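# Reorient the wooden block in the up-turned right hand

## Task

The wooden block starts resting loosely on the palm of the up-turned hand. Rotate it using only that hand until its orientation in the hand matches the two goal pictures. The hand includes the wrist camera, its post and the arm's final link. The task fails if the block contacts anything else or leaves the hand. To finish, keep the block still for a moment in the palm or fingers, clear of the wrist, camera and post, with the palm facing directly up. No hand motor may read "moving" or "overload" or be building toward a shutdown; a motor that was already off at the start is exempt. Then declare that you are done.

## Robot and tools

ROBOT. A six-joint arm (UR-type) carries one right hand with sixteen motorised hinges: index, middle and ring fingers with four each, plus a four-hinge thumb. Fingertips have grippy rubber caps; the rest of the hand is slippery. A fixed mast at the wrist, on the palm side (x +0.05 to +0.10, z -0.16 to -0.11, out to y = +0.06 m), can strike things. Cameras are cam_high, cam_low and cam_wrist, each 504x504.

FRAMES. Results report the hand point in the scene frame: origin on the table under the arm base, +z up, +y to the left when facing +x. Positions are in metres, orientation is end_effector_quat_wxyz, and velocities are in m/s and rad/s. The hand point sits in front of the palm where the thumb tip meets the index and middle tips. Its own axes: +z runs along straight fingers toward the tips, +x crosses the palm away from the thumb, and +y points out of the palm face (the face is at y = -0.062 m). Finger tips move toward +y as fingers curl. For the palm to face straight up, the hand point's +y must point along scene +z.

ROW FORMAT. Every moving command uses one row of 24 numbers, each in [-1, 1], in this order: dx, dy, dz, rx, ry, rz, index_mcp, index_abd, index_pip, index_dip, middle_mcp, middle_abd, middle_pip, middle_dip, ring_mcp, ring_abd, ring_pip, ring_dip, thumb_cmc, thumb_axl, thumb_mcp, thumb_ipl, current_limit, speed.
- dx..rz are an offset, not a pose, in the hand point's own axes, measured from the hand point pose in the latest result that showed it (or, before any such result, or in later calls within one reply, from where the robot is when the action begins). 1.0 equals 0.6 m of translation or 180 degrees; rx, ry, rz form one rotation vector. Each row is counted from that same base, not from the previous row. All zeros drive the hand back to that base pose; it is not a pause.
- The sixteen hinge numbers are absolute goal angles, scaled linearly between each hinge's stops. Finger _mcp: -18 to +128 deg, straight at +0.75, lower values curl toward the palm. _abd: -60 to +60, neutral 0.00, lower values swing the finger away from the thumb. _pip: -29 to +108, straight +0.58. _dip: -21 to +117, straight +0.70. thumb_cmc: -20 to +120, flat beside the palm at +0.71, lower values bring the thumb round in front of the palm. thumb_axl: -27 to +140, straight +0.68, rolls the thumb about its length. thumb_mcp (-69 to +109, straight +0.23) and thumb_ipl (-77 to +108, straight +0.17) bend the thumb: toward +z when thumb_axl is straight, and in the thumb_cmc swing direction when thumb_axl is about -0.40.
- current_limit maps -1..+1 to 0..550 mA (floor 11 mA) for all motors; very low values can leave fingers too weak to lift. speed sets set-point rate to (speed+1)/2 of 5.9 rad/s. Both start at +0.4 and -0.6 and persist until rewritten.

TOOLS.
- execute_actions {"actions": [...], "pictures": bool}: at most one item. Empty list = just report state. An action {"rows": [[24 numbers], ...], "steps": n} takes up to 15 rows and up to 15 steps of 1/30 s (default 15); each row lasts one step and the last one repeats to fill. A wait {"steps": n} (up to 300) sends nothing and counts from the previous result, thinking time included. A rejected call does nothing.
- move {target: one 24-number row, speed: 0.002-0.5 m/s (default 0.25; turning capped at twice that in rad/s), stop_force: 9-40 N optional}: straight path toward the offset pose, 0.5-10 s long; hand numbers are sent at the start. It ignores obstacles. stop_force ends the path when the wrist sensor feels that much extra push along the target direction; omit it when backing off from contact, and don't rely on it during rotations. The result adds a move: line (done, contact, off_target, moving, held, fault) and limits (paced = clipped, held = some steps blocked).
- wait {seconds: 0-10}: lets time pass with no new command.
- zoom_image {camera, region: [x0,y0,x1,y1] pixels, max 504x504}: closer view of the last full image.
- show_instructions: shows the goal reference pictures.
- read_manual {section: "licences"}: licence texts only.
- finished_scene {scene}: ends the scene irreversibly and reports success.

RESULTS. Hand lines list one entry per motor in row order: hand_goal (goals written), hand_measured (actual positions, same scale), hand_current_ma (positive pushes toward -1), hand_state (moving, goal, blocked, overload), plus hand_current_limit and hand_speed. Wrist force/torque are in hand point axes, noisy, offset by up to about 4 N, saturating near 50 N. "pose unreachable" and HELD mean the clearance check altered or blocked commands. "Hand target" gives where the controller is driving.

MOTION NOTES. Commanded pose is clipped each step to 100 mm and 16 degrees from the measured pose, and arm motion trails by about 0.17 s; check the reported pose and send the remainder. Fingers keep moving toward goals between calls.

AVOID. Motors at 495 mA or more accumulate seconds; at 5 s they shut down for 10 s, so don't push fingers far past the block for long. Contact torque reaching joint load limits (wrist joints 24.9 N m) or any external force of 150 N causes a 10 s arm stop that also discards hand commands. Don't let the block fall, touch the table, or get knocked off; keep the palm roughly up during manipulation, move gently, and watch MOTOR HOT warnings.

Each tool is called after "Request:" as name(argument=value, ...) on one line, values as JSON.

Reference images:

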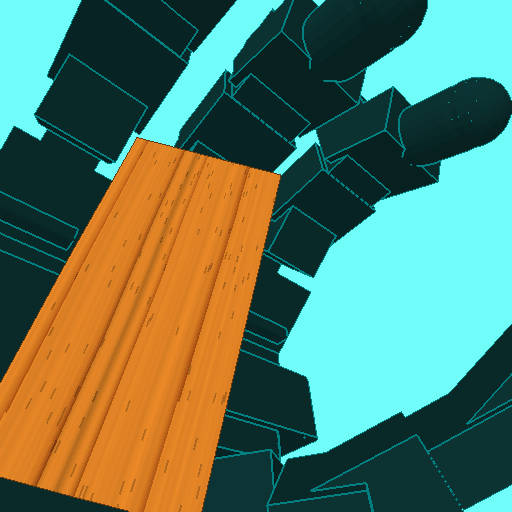

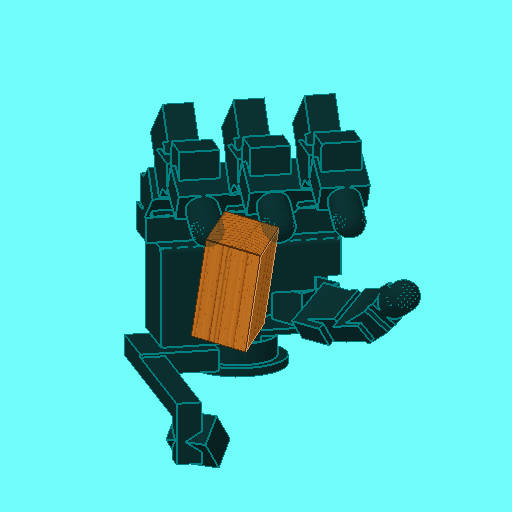

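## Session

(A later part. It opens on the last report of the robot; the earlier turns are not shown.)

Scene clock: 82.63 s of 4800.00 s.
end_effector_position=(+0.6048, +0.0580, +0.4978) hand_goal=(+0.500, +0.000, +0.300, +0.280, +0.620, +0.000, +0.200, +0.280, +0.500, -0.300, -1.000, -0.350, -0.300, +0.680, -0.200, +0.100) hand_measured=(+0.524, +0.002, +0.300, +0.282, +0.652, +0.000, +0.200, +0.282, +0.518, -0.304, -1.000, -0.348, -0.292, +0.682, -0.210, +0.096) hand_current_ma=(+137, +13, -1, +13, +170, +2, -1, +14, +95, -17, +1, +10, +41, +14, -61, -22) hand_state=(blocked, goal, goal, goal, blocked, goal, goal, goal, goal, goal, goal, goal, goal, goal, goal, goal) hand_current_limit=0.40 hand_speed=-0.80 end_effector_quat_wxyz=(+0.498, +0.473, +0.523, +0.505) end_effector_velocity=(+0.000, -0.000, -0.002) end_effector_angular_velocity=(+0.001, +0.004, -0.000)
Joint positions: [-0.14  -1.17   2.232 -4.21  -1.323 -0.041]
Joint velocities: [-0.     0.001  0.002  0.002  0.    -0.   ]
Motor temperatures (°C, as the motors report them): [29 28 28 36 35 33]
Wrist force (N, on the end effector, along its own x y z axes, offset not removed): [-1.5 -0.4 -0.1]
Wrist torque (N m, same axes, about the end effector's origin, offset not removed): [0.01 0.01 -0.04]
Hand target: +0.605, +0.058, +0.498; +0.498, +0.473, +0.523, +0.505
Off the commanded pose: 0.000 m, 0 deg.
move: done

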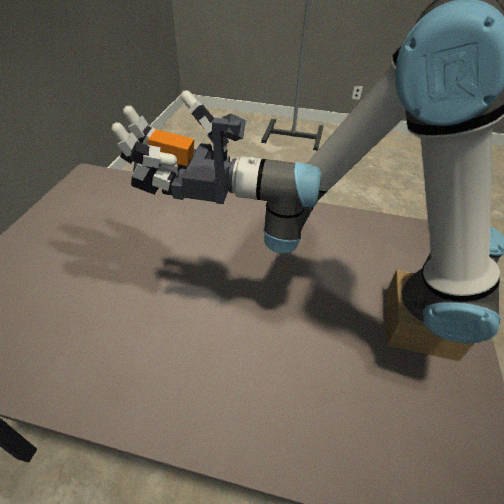

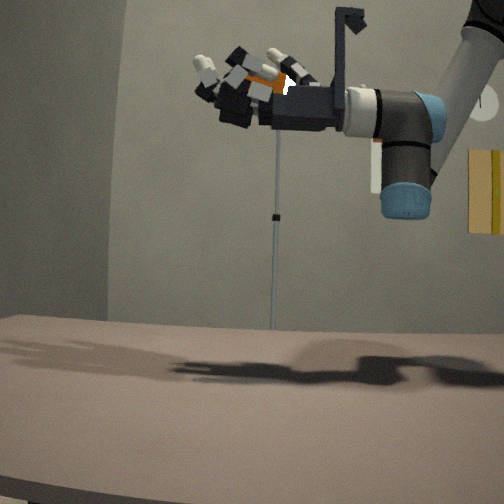

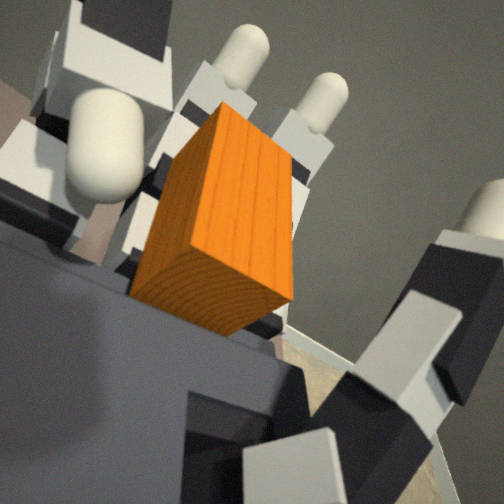

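Request:
move(target=[0,0,0,0,0,0,0.85,0.2,-0.1,0.28,0.62,0,0.2,0.28,0.55,-1,-1,-0.15,-0.3,0.68,-0.4,0.1,0.4,-0.8])

Request:
move(target=[0,0,0,0,0,0,0.75,0.2,-0.1,0.28,0.4,0,0.4,0.28,0.4,-1,-1,0,-0.3,0.68,-0.4,0.1,0.4,-0.8])

Scene clock: 89.57 s of 4800.00 s.
end_effector_position=(+0.6048, +0.0580, +0.4978) hand_goal=(+0.850, +0.200, -0.100, +0.280, +0.620, +0.000, +0.200, +0.280, +0.550, -1.000, -1.000, -0.150, -0.300, +0.680, -0.400, +0.100) hand_measured=(+0.858, +0.196, -0.092, +0.282, +0.652, +0.000, +0.200, +0.282, +0.554, -0.996, -1.000, -0.154, -0.292, +0.682, -0.402, +0.096) hand_current_ma=(+46, -16, +41, +13, +170, +2, +0, +14, +26, +17, +1, -19, +41, +14, -17, -22) hand_state=(goal, goal, goal, goal, blocked, goal, goal, goal, goal, goal, goal, goal, goal, goal, goal, goal) hand_current_limit=0.40 hand_speed=-0.80 end_effector_quat_wxyz=(+0.498, +0.473, +0.523, +0.505) end_effector_velocity=(+0.000, +0.000, +0.000) end_effector_angular_velocity=(-0.001, -0.001, +0.000)
Joint positions: [-0.14  -1.17   2.232 -4.21  -1.323 -0.041]
Joint velocities: [ 0.     0.001 -0.001 -0.    -0.    -0.   ]
Motor temperatures (°C, as the motors report them): [29 28 28 36 35 33]
Wrist force (N, on the end effector, along its own x y z axes, offset not removed): [-1.0 0.2 -0.5]
Wrist torque (N m, same axes, about the end effector's origin, offset not removed): [0.07 -0.13 0.02]
Hand target: +0.605, +0.058, +0.498; +0.498, +0.473, +0.523, +0.505
Off the commanded pose: 0.000 m, 0 deg.
After step 90, 2.40 s passed at rest.
move: done

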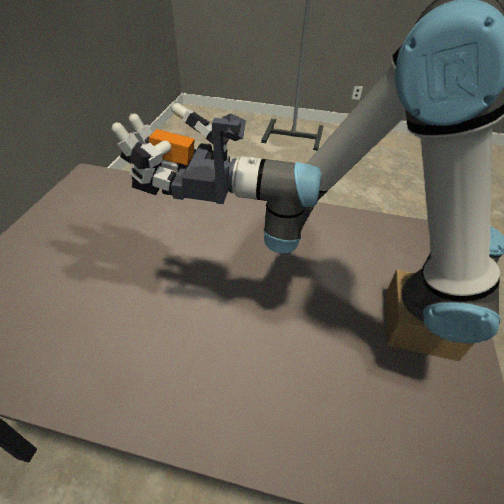

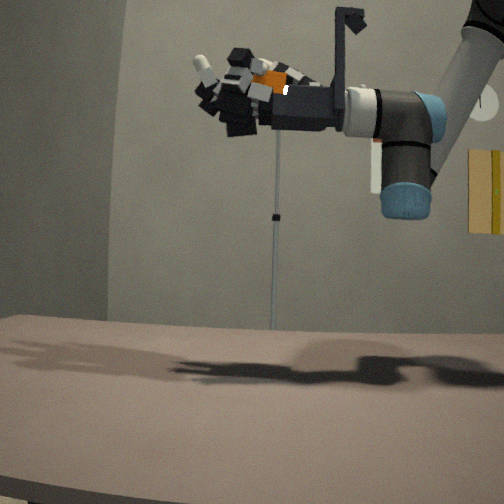

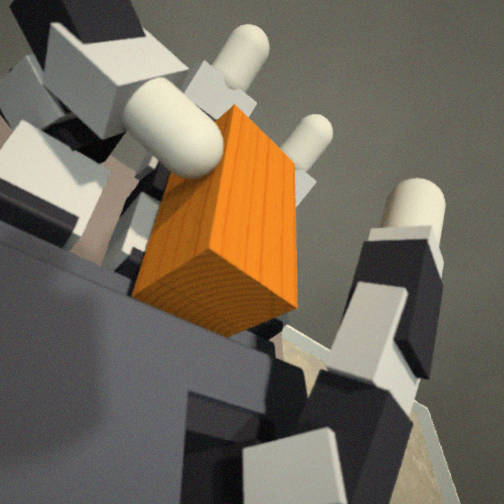

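Scene clock: 90.30 s of 4800.00 s.
end_effector_position=(+0.6048, +0.0580, +0.4978) hand_goal=(+0.750, +0.200, -0.100, +0.280, +0.400, +0.000, +0.400, +0.280, +0.400, -1.000, -1.000, +0.000, -0.300, +0.680, -0.400, +0.100) hand_measured=(+0.774, +0.196, -0.092, +0.282, +0.434, +0.000, +0.400, +0.282, +0.416, -0.996, -1.000, -0.002, -0.292, +0.682, -0.402, +0.096) hand_current_ma=(+134, -16, +37, +13, +182, +2, -1, +14, +81, +15, +1, -15, +41, +14, -17, -22) hand_state=(blocked, goal, goal, goal, blocked, goal, goal, goal, goal, goal, goal, goal, goal, goal, goal, goal) hand_current_limit=0.40 hand_speed=-0.80 end_effector_quat_wxyz=(+0.498, +0.473, +0.523, +0.505) end_effector_velocity=(-0.000, -0.000, +0.001) end_effector_angular_velocity=(-0.001, -0.002, -0.000)
Joint positions: [-0.14  -1.17   2.232 -4.21  -1.323 -0.041]
Joint velocities: [-0.001 -0.    -0.001 -0.001  0.    -0.   ]
Motor temperatures (°C, as the motors report them): [29 28 28 36 35 33]
Wrist force (N, on the end effector, along its own x y z axes, offset not removed): [-1.5 -0.4 -1.5]
Wrist torque (N m, same axes, about the end effector's origin, offset not removed): [0.11 0.12 -0.11]
Hand target: +0.605, +0.058, +0.498; +0.498, +0.473, +0.523, +0.505
Off the commanded pose: 0.000 m, 0 deg.
move: done

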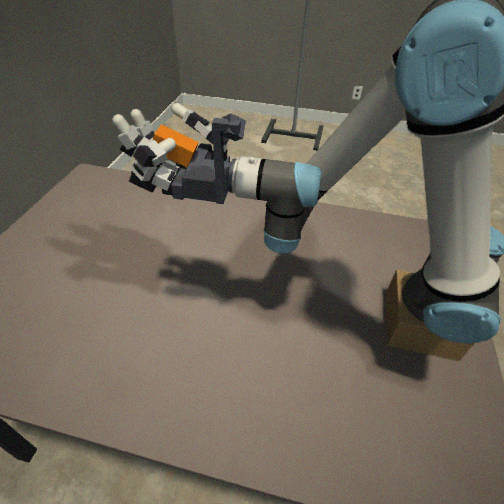

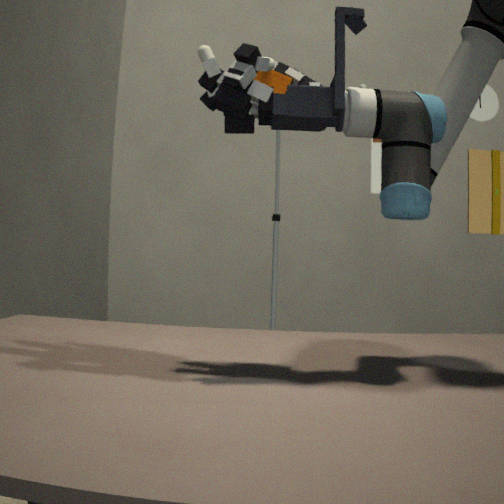

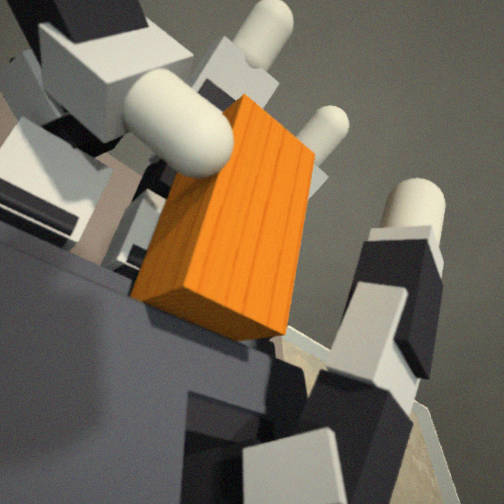

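Request:
move(target=[0,0,0,0,0,0,0.75,-0.2,0.45,0.28,0.4,-0.3,0.4,0.28,0.4,-1,-1,0,-0.3,0.68,-0.4,0.1,0.4,-0.7])

Request:
move(target=[0,0,0,0,0,0,0.4,-0.3,0.45,0.28,0.7,-0.3,0.4,0.28,0.45,-0.75,-1,-0.1,-0.3,0.68,-0.4,0.1,0.4,-0.8])

Scene clock: 95.97 s of 4800.00 s.
end_effector_position=(+0.6048, +0.0580, +0.4978) hand_goal=(+0.750, -0.200, +0.450, +0.280, +0.400, -0.300, +0.400, +0.280, +0.400, -1.000, -1.000, +0.000, -0.300, +0.680, -0.400, +0.100) hand_measured=(+0.774, -0.198, +0.450, +0.282, +0.432, -0.298, +0.400, +0.282, +0.416, -0.996, -1.000, -0.002, -0.292, +0.682, -0.402, +0.096) hand_current_ma=(+133, +13, +2, +13, +171, +11, -1, +14, +81, +15, +1, -15, +41, +14, -17, -22) hand_state=(blocked, goal, goal, goal, blocked, goal, goal, goal, goal, goal, goal, goal, goal, goal, goal, goal) hand_current_limit=0.40 hand_speed=-0.70 end_effector_quat_wxyz=(+0.498, +0.473, +0.523, +0.505) end_effector_velocity=(+0.000, +0.000, +0.001) end_effector_angular_velocity=(-0.000, -0.002, +0.000)
Joint positions: [-0.14  -1.17   2.232 -4.21  -1.323 -0.041]
Joint velocities: [ 0.     0.    -0.002 -0.001 -0.     0.   ]
Motor temperatures (°C, as the motors report them): [29 28 28 36 35 33]
Wrist force (N, on the end effector, along its own x y z axes, offset not removed): [-1.1 -0.1 0.1]
Wrist torque (N m, same axes, about the end effector's origin, offset not removed): [0.01 -0.05 0.02]
Hand target: +0.605, +0.058, +0.498; +0.498, +0.473, +0.523, +0.505
Off the commanded pose: 0.000 m, 0 deg.
After step 90, 1.63 s passed at rest.
move: done

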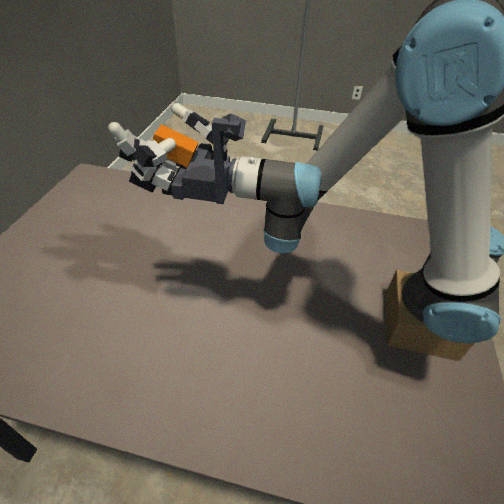

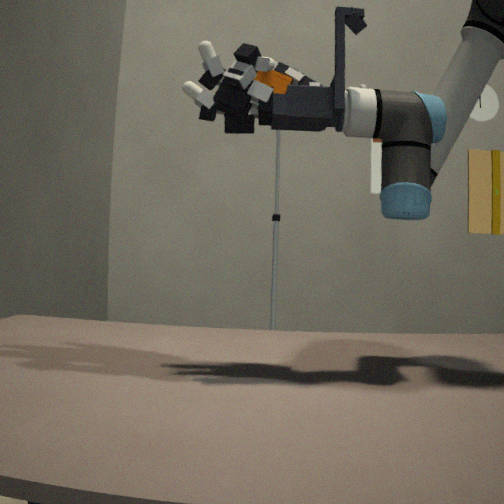

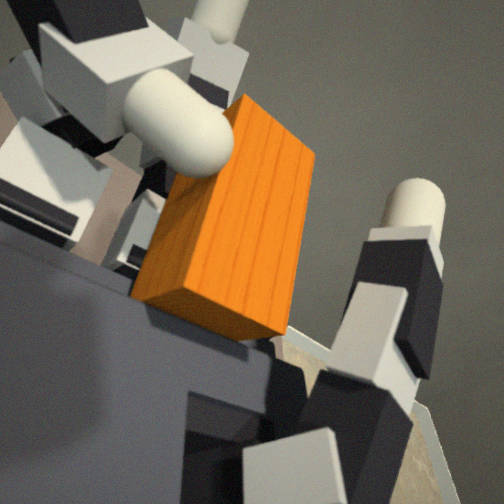

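Scene clock: 97.00 s of 4800.00 s.
end_effector_position=(+0.6048, +0.0580, +0.4978) hand_goal=(+0.400, -0.300, +0.450, +0.280, +0.700, -0.300, +0.400, +0.280, +0.450, -0.750, -1.000, -0.100, -0.300, +0.680, -0.400, +0.100) hand_measured=(+0.428, -0.298, +0.450, +0.282, +0.710, -0.298, +0.400, +0.282, +0.454, -0.754, -1.000, -0.098, -0.292, +0.682, -0.402, +0.096) hand_current_ma=(+155, +11, +3, +13, +57, +10, +3, +14, +23, -19, +1, +11, +41, +14, -18, -22) hand_state=(blocked, goal, goal, goal, goal, goal, goal, goal, goal, goal, goal, goal, goal, goal, goal, goal) hand_current_limit=0.40 hand_speed=-0.80 end_effector_quat_wxyz=(+0.498, +0.473, +0.523, +0.505) end_effector_velocity=(-0.000, +0.000, +0.000) end_effector_angular_velocity=(-0.000, -0.000, +0.000)
Joint positions: [-0.14  -1.17   2.232 -4.21  -1.323 -0.041]
Joint velocities: [ 0.    -0.001  0.     0.    -0.    -0.   ]
Motor temperatures (°C, as the motors report them): [29 28 28 36 35 33]
Wrist force (N, on the end effector, along its own x y z axes, offset not removed): [-1.5 -1.5 -0.4]
Wrist torque (N m, same axes, about the end effector's origin, offset not removed): [-0.11 0.04 -0.14]
Hand target: +0.605, +0.058, +0.498; +0.498, +0.473, +0.523, +0.505
Off the commanded pose: 0.000 m, 0 deg.
move: done

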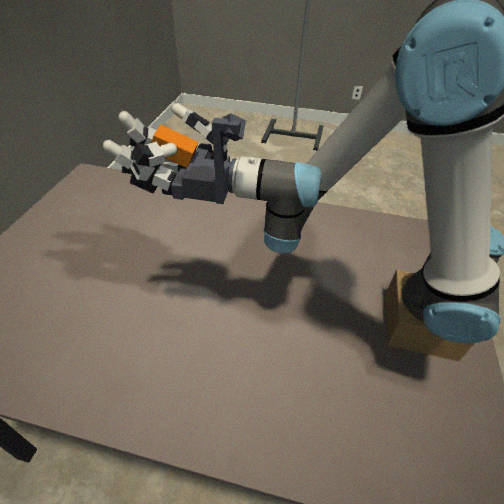

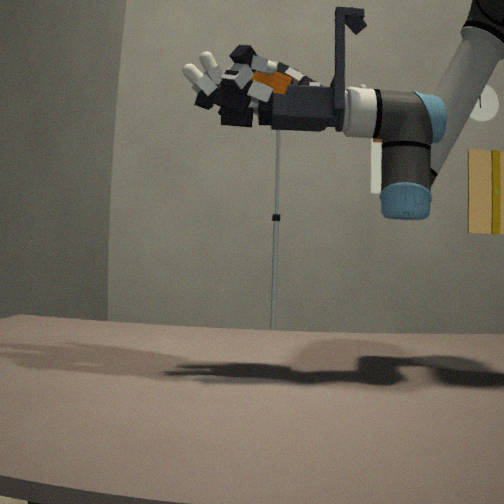

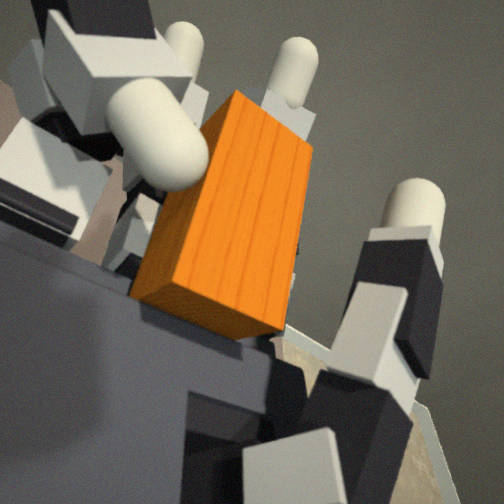

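Request:
move(target=[0,0,0,0,0,0,0.4,-0.3,0.45,0.28,0.65,-0.3,0.5,0.28,0.5,-0.75,-1,0.4,-0.3,0.68,-0.4,0.1,0.4,-0.7])

Request:
move(target=[0,0,0,0,0,0,0.4,-0.3,0.45,0.28,0.65,-0.3,0.5,0.28,0.5,-1,-1,0.4,-0.3,0.68,-0.4,0.1,0.4,-0.7])

Request:
move(target=[0,0,0,0,0,0,0.3,-0.3,0.45,0.28,0.65,-0.3,0.5,0.28,0.5,-1,-1,-0.3,-0.3,0.68,-0.4,0.1,0.4,-0.8])

Scene clock: 103.70 s of 4800.00 s.
end_effector_position=(+0.6048, +0.0580, +0.4978) hand_goal=(+0.400, -0.300, +0.450, +0.280, +0.650, -0.300, +0.500, +0.280, +0.500, -0.750, -1.000, +0.400, -0.300, +0.680, -0.400, +0.100) hand_measured=(+0.428, -0.298, +0.450, +0.282, +0.680, -0.298, +0.500, +0.282, +0.504, -0.754, -1.000, +0.396, -0.292, +0.682, -0.402, +0.096) hand_current_ma=(+155, +11, +3, +13, +162, +10, +2, +14, +24, -18, +1, -19, +41, +14, -18, -22) hand_state=(blocked, goal, goal, goal, blocked, goal, goal, goal, goal, goal, goal, goal, goal, goal, goal, goal) hand_current_limit=0.40 hand_speed=-0.70 end_effector_quat_wxyz=(+0.498, +0.473, +0.523, +0.505) end_effector_velocity=(+0.000, -0.001, +0.001) end_effector_angular_velocity=(-0.001, -0.002, -0.001)
Joint positions: [-0.14  -1.17   2.232 -4.21  -1.323 -0.041]
Joint velocities: [-0.001 -0.    -0.002  0.     0.    -0.001]
Motor temperatures (°C, as the motors report them): [29 28 28 36 35 33]
Wrist force (N, on the end effector, along its own x y z axes, offset not removed): [-1.5 -0.4 0.5]
Wrist torque (N m, same axes, about the end effector's origin, offset not removed): [-0.12 0.02 -0.10]
Hand target: +0.605, +0.058, +0.498; +0.498, +0.473, +0.523, +0.505
Off the commanded pose: 0.000 m, 0 deg.
After step 90, 2.73 s passed at rest.
move: done

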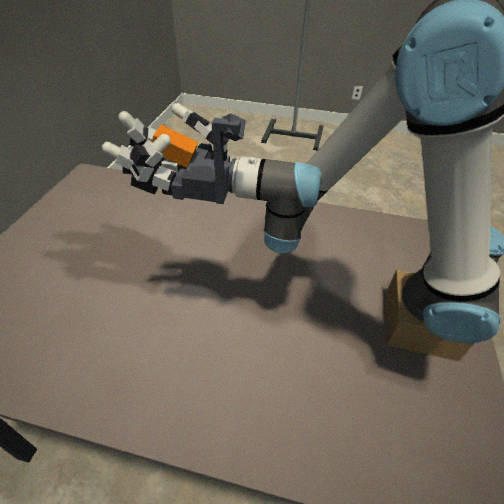

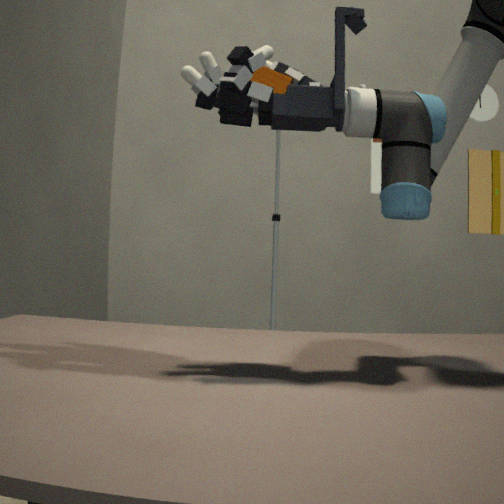

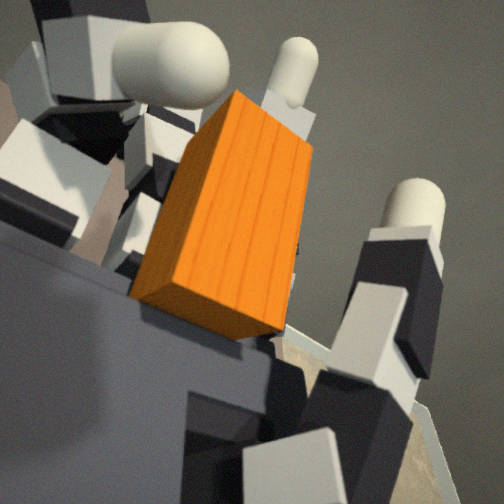

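Scene clock: 104.27 s of 4800.00 s.
end_effector_position=(+0.6048, +0.0580, +0.4978) hand_goal=(+0.400, -0.300, +0.450, +0.280, +0.650, -0.300, +0.500, +0.280, +0.500, -1.000, -1.000, +0.400, -0.300, +0.680, -0.400, +0.100) hand_measured=(+0.428, -0.298, +0.450, +0.282, +0.680, -0.298, +0.500, +0.282, +0.504, -0.996, -1.000, +0.396, -0.292, +0.682, -0.402, +0.096) hand_current_ma=(+155, +11, +3, +13, +162, +10, +2, +14, +24, +14, +1, -19, +41, +14, -18, -22) hand_state=(blocked, goal, goal, goal, blocked, goal, goal, goal, goal, goal, goal, goal, goal, goal, goal, goal) hand_current_limit=0.40 hand_speed=-0.70 end_effector_quat_wxyz=(+0.498, +0.473, +0.523, +0.505) end_effector_velocity=(-0.000, -0.001, +0.001) end_effector_angular_velocity=(+0.000, -0.002, -0.001)
Joint positions: [-0.14  -1.17   2.232 -4.21  -1.323 -0.041]
Joint velocities: [-0.001 -0.001 -0.001 -0.001 -0.     0.001]
Motor temperatures (°C, as the motors report them): [29 28 28 36 35 33]
Wrist force (N, on the end effector, along its own x y z axes, offset not removed): [-1.5 -0.5 -0.8]
Wrist torque (N m, same axes, about the end effector's origin, offset not removed): [-0.05 0.03 -0.07]
Hand target: +0.605, +0.058, +0.498; +0.498, +0.473, +0.523, +0.505
Off the commanded pose: 0.000 m, 0 deg.
move: done

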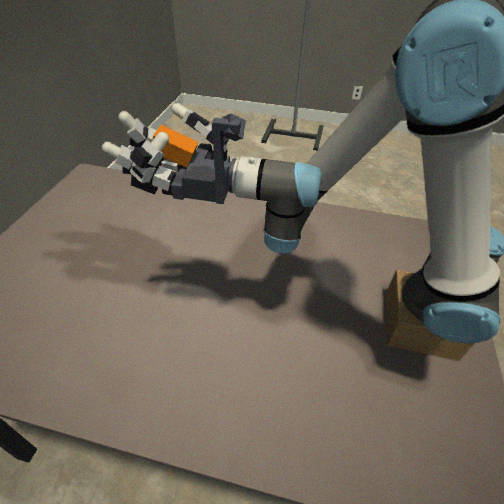

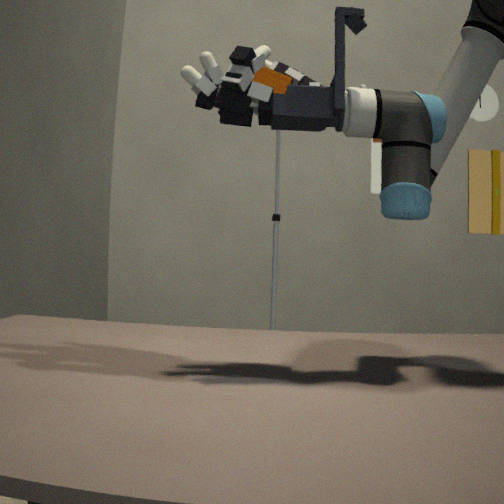

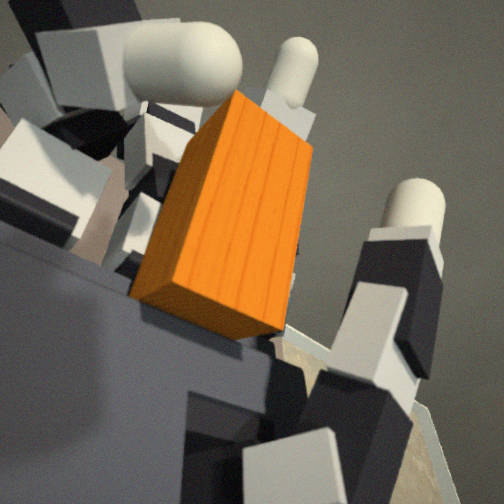

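Scene clock: 105.97 s of 4800.00 s.
end_effector_position=(+0.6048, +0.0580, +0.4978) hand_goal=(+0.300, -0.300, +0.450, +0.280, +0.650, -0.300, +0.500, +0.280, +0.500, -1.000, -1.000, -0.300, -0.300, +0.680, -0.400, +0.100) hand_measured=(+0.328, -0.298, +0.450, +0.282, +0.680, -0.298, +0.500, +0.282, +0.504, -0.996, -0.996, -0.294, -0.292, +0.682, -0.402, +0.096) hand_current_ma=(+150, +11, +3, +13, +162, +10, +2, +14, +24, +14, +20, +33, +41, +14, -18, -22) hand_state=(blocked, goal, goal, goal, blocked, goal, goal, goal, goal, goal, goal, goal, goal, goal, goal, goal) hand_current_limit=0.40 hand_speed=-0.80 end_effector_quat_wxyz=(+0.498, +0.473, +0.523, +0.505) end_effector_velocity=(+0.000, -0.000, -0.000) end_effector_angular_velocity=(+0.001, +0.000, -0.000)
Joint positions: [-0.14  -1.17   2.232 -4.21  -1.323 -0.041]
Joint velocities: [-0.     0.    -0.     0.    -0.     0.001]
Motor temperatures (°C, as the motors report them): [29 28 28 36 35 33]
Wrist force (N, on the end effector, along its own x y z axes, offset not removed): [-0.6 -1.6 -1.2]
Wrist torque (N m, same axes, about the end effector's origin, offset not removed): [-0.05 -0.17 0.04]
Hand target: +0.605, +0.058, +0.498; +0.498, +0.473, +0.523, +0.505
Off the commanded pose: 0.000 m, 0 deg.
move: done

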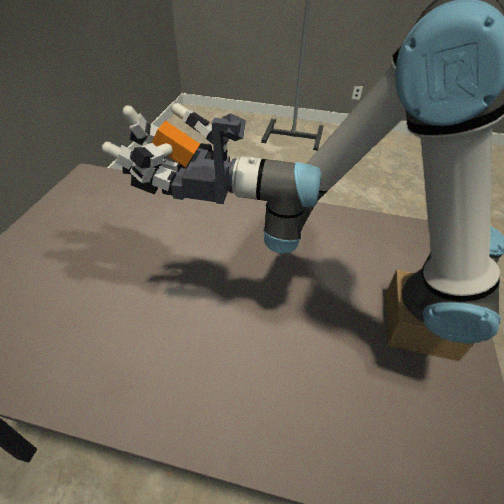

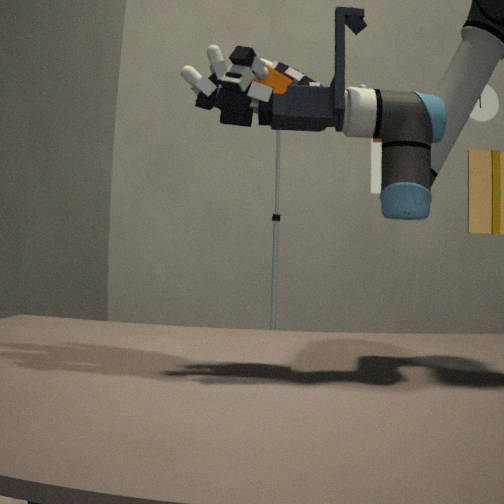

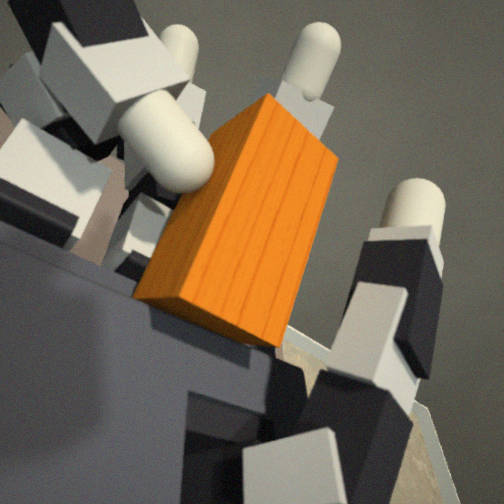

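Request:
move(target=[0,0,0,0,0,0,0.45,0,0.3,0.28,0.65,-0.1,0.3,0.28,0.12,-0.8,-1,-0.05,-0.3,0.68,-0.45,0.1,0.4,-0.75])

Request:
move(target=[0,0,0,0,0,0,0.38,0,0.3,0.28,0.6,-0.1,-0.7,-0.3,0.12,-0.4,-1,-0.05,-0.3,0.68,-0.45,0.1,0.4,-0.7])

Scene clock: 112.50 s of 4800.00 s.
end_effector_position=(+0.6048, +0.0580, +0.4978) hand_goal=(+0.450, +0.000, +0.300, +0.280, +0.650, -0.100, +0.300, +0.280, +0.120, -0.800, -1.000, -0.050, -0.300, +0.680, -0.450, +0.100) hand_measured=(+0.460, -0.004, +0.308, +0.282, +0.680, -0.104, +0.310, +0.282, +0.132, -0.804, -1.000, -0.054, -0.292, +0.682, -0.452, +0.096) hand_current_ma=(+51, -17, +40, +13, +161, -17, +50, +14, +63, -20, +4, -19, +41, +14, -19, -22) hand_state=(goal, goal, goal, goal, blocked, goal, goal, goal, goal, goal, goal, goal, goal, goal, goal, goal) hand_current_limit=0.40 hand_speed=-0.75 end_effector_quat_wxyz=(+0.498, +0.473, +0.523, +0.505) end_effector_velocity=(-0.000, -0.001, -0.001) end_effector_angular_velocity=(+0.001, +0.003, -0.001)
Joint positions: [-0.14  -1.17   2.232 -4.21  -1.323 -0.041]
Joint velocities: [-0.001 -0.     0.003  0.001  0.     0.   ]
Motor temperatures (°C, as the motors report them): [29 28 28 36 35 33]
Wrist force (N, on the end effector, along its own x y z axes, offset not removed): [-0.8 -1.8 0.6]
Wrist torque (N m, same axes, about the end effector's origin, offset not removed): [-0.31 -0.06 -0.01]
Hand target: +0.605, +0.058, +0.498; +0.498, +0.473, +0.523, +0.505
Off the commanded pose: 0.000 m, 0 deg.
After step 90, 2.60 s passed at rest.
move: done

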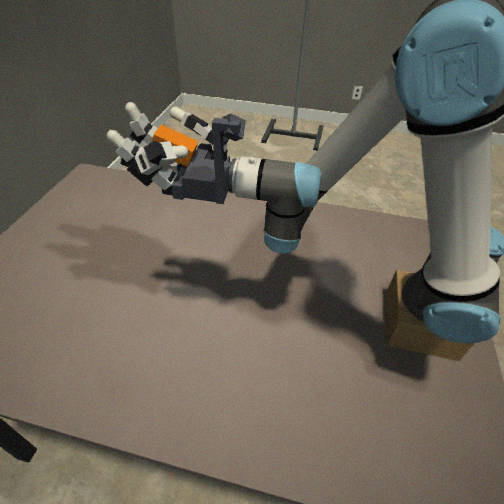

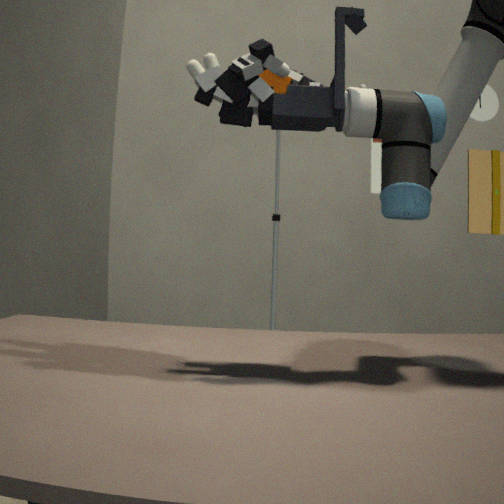

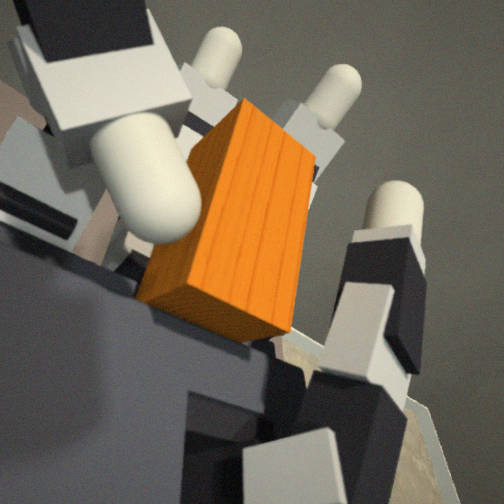

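Scene clock: 113.53 s of 4800.00 s.
end_effector_position=(+0.6048, +0.0580, +0.4978) hand_goal=(+0.380, +0.000, +0.300, +0.280, +0.600, -0.100, -0.700, -0.300, +0.120, -0.400, -1.000, -0.050, -0.300, +0.680, -0.450, +0.100) hand_measured=(+0.408, -0.002, +0.308, +0.282, +0.626, -0.102, -0.276, -0.282, +0.132, -0.404, -1.000, -0.054, -0.292, +0.682, -0.452, +0.096) hand_current_ma=(+151, -12, +38, +13, +141, -13, +385, +95, +63, -19, +1, -19, +41, +14, -19, -22) hand_state=(blocked, goal, goal, goal, blocked, goal, blocked, goal, goal, goal, goal, goal, goal, goal, goal, goal) hand_current_limit=0.40 hand_speed=-0.70 end_effector_quat_wxyz=(+0.498, +0.473, +0.523, +0.505) end_effector_velocity=(+0.000, +0.000, -0.000) end_effector_angular_velocity=(-0.000, -0.000, +0.001)
Joint positions: [-0.14  -1.17   2.232 -4.21  -1.323 -0.041]
Joint velocities: [ 0.001  0.001 -0.001 -0.001  0.    -0.   ]
Motor temperatures (°C, as the motors report them): [29 28 28 36 35 33]
Wrist force (N, on the end effector, along its own x y z axes, offset not removed): [-0.9 -0.1 0.0]
Wrist torque (N m, same axes, about the end effector's origin, offset not removed): [-0.06 -0.02 0.03]
Hand target: +0.605, +0.058, +0.498; +0.498, +0.473, +0.523, +0.505
Off the commanded pose: 0.000 m, 0 deg.
move: done

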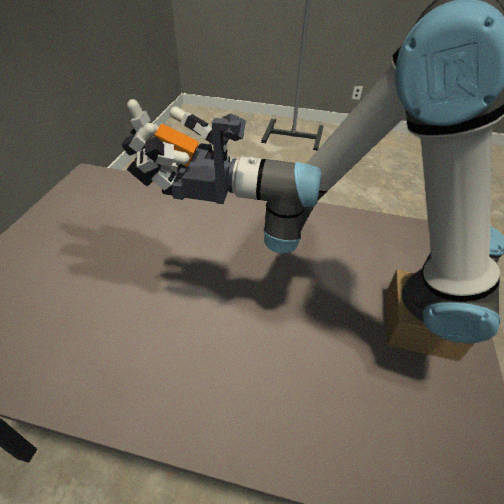

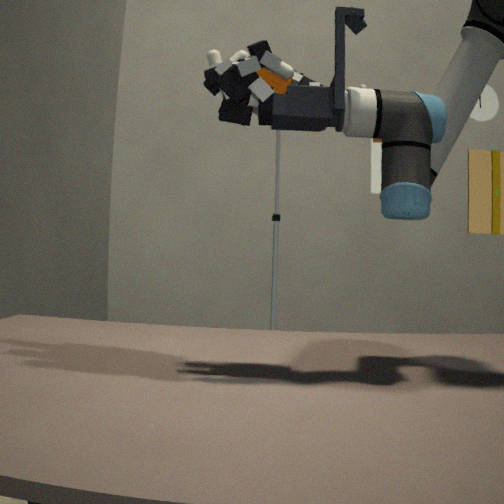

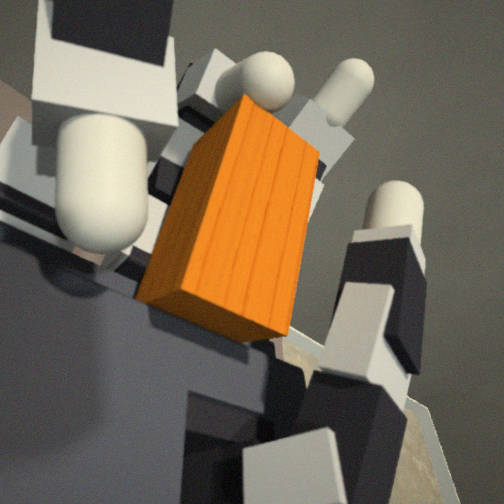

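Request:
move(target=[0,0,0,0,0,0,0.65,0,0.3,0.28,0.68,0,-0.3,0.6,0.12,-0.4,-1,-0.05,-0.3,0.68,-0.45,0.1,0.4,-0.7])

Request:
move(target=[0,0,0,0,0,0,0.65,0,0.3,0.28,0.68,0,-0.55,-0.8,0.12,-0.4,-1,-0.05,-0.3,0.68,-0.45,0.1,0.4,-0.6])

Request:
move(target=[0,0,0,0,0,0,0.3,0,0.3,0.28,0.6,0,-0.45,-0.8,0.12,-0.3,-1,-0.05,-0.3,0.68,-0.45,0.1,0.4,-0.8])

Scene clock: 121.17 s of 4800.00 s.
end_effector_position=(+0.6048, +0.0580, +0.4978) hand_goal=(+0.650, +0.000, +0.300, +0.280, +0.680, +0.000, -0.300, +0.600, +0.120, -0.400, -1.000, -0.050, -0.300, +0.680, -0.450, +0.100) hand_measured=(+0.660, -0.002, +0.308, +0.282, +0.690, -0.004, -0.294, +0.598, +0.132, -0.404, -1.000, -0.054, -0.292, +0.682, -0.452, +0.096) hand_current_ma=(+54, -12, +36, +13, +51, -15, +29, -13, +63, -19, +1, -19, +41, +14, -19, -22) hand_state=(goal, goal, goal, goal, goal, goal, goal, goal, goal, goal, goal, goal, goal, goal, goal, goal) hand_current_limit=0.40 hand_speed=-0.70 end_effector_quat_wxyz=(+0.498, +0.473, +0.523, +0.505) end_effector_velocity=(-0.000, +0.000, -0.000) end_effector_angular_velocity=(+0.000, +0.001, +0.000)
Joint positions: [-0.14  -1.17   2.232 -4.21  -1.323 -0.041]
Joint velocities: [ 0.     0.     0.001 -0.    -0.     0.   ]
Motor temperatures (°C, as the motors report them): [29 28 28 36 35 33]
Wrist force (N, on the end effector, along its own x y z axes, offset not removed): [-1.2 -0.5 -0.2]
Wrist torque (N m, same axes, about the end effector's origin, offset not removed): [0.02 0.00 -0.02]
Hand target: +0.605, +0.058, +0.498; +0.498, +0.473, +0.523, +0.505
Off the commanded pose: 0.000 m, 0 deg.
After step 90, 3.13 s passed at rest.
move: done

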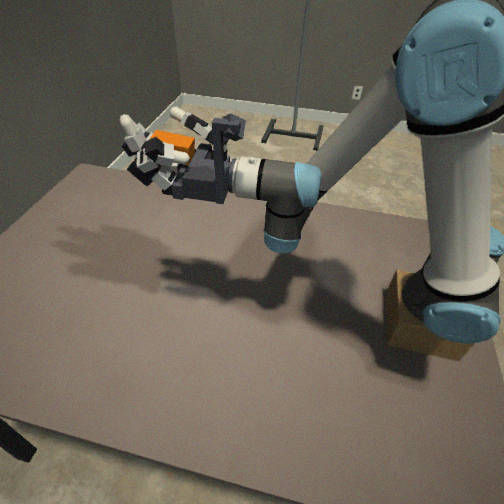

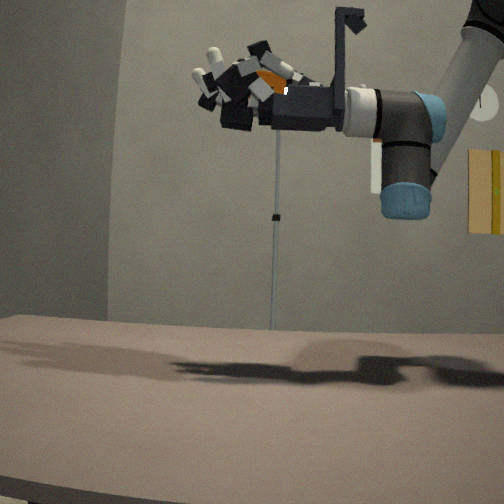

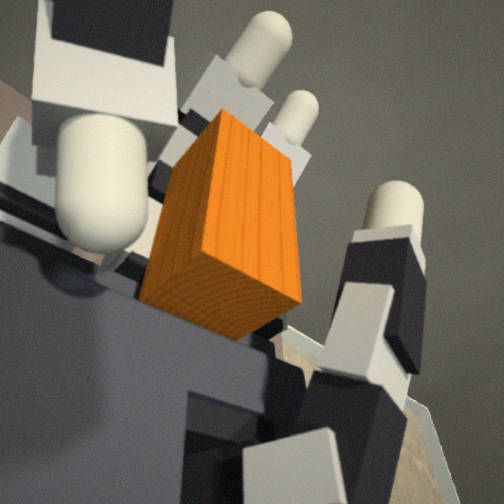

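Scene clock: 122.27 s of 4800.00 s.
end_effector_position=(+0.6048, +0.0580, +0.4978) hand_goal=(+0.650, +0.000, +0.300, +0.280, +0.680, +0.000, -0.550, -0.800, +0.120, -0.400, -1.000, -0.050, -0.300, +0.680, -0.450, +0.100) hand_measured=(+0.662, -0.002, +0.308, +0.282, +0.694, -0.004, -0.492, +0.010, +0.132, -0.404, -1.000, -0.054, -0.292, +0.682, -0.452, +0.096) hand_current_ma=(+65, -12, +36, +13, +80, -15, +293, +385, +63, -19, +1, -19, +41, +14, -19, -22) hand_state=(goal, goal, goal, goal, goal, goal, blocked, blocked, goal, goal, goal, goal, goal, goal, goal, goal) hand_current_limit=0.40 hand_speed=-0.60 end_effector_quat_wxyz=(+0.498, +0.473, +0.523, +0.505) end_effector_velocity=(-0.000, -0.001, -0.001) end_effector_angular_velocity=(-0.000, +0.002, -0.001)
Joint positions: [-0.14  -1.17   2.232 -4.21  -1.323 -0.041]
Joint velocities: [-0.001 -0.     0.001  0.    -0.    -0.001]
Motor temperatures (°C, as the motors report them): [29 28 28 36 35 33]
Wrist force (N, on the end effector, along its own x y z axes, offset not removed): [-2.5 -3.2 -1.5]
Wrist torque (N m, same axes, about the end effector's origin, offset not removed): [-0.24 0.16 -0.13]
Hand target: +0.605, +0.058, +0.498; +0.498, +0.473, +0.523, +0.505
Off the commanded pose: 0.000 m, 0 deg.
move: done

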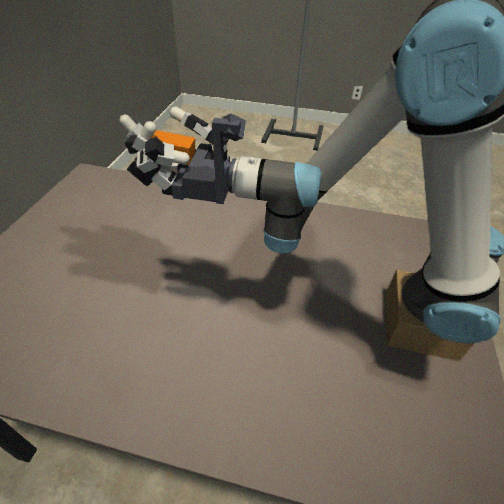

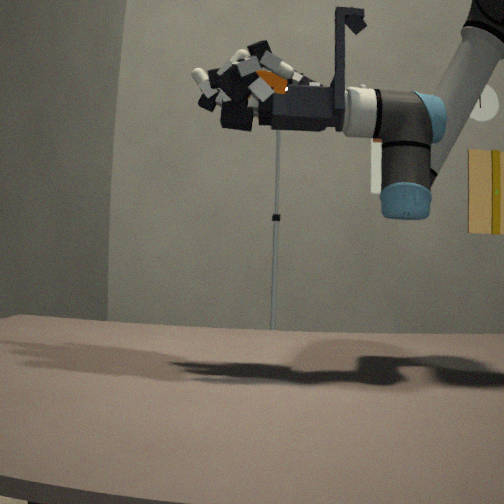

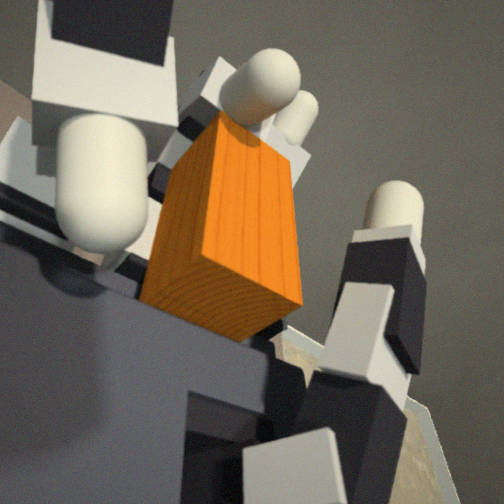

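Scene clock: 123.00 s of 4800.00 s.
end_effector_position=(+0.6048, +0.0580, +0.4978) hand_goal=(+0.300, +0.000, +0.300, +0.280, +0.600, +0.000, -0.450, -0.800, +0.120, -0.300, -1.000, -0.050, -0.300, +0.680, -0.450, +0.100) hand_measured=(+0.574, +0.004, +0.308, +0.282, +0.642, -0.004, -0.396, -0.124, +0.132, -0.304, -1.000, -0.054, -0.292, +0.682, -0.452, +0.096) hand_current_ma=(+385, +16, +36, +13, +230, -13, +273, +383, +63, -18, +1, -19, +41, +14, -19, -22) hand_state=(blocked, goal, goal, goal, blocked, goal, blocked, blocked, goal, goal, goal, goal, goal, goal, goal, goal) hand_current_limit=0.40 hand_speed=-0.80 end_effector_quat_wxyz=(+0.498, +0.473, +0.523, +0.505) end_effector_velocity=(-0.000, +0.000, -0.000) end_effector_angular_velocity=(+0.000, +0.001, +0.001)
Joint positions: [-0.14  -1.17   2.232 -4.21  -1.323 -0.041]
Joint velocities: [ 0.001 -0.001  0.001  0.001  0.     0.   ]
Motor temperatures (°C, as the motors report them): [29 28 28 36 35 33]
Wrist force (N, on the end effector, along its own x y z axes, offset not removed): [-1.6 -1.2 -1.0]
Wrist torque (N m, same axes, about the end effector's origin, offset not removed): [0.01 -0.01 -0.07]
Hand target: +0.605, +0.058, +0.498; +0.498, +0.473, +0.523, +0.505
Off the commanded pose: 0.000 m, 0 deg.
move: done

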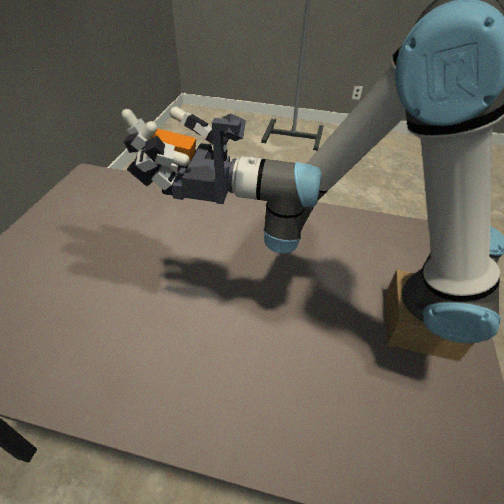

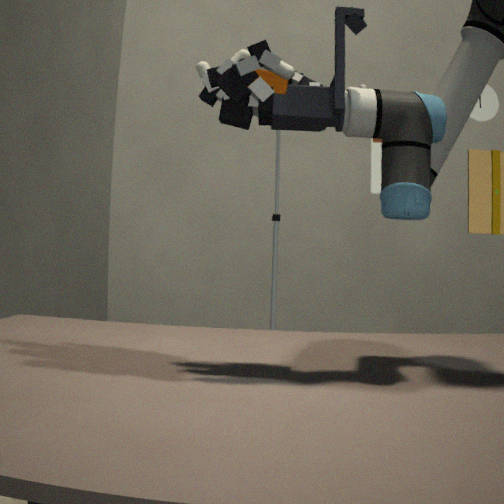

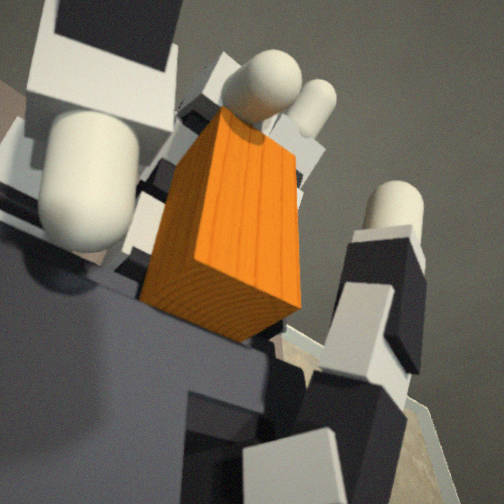

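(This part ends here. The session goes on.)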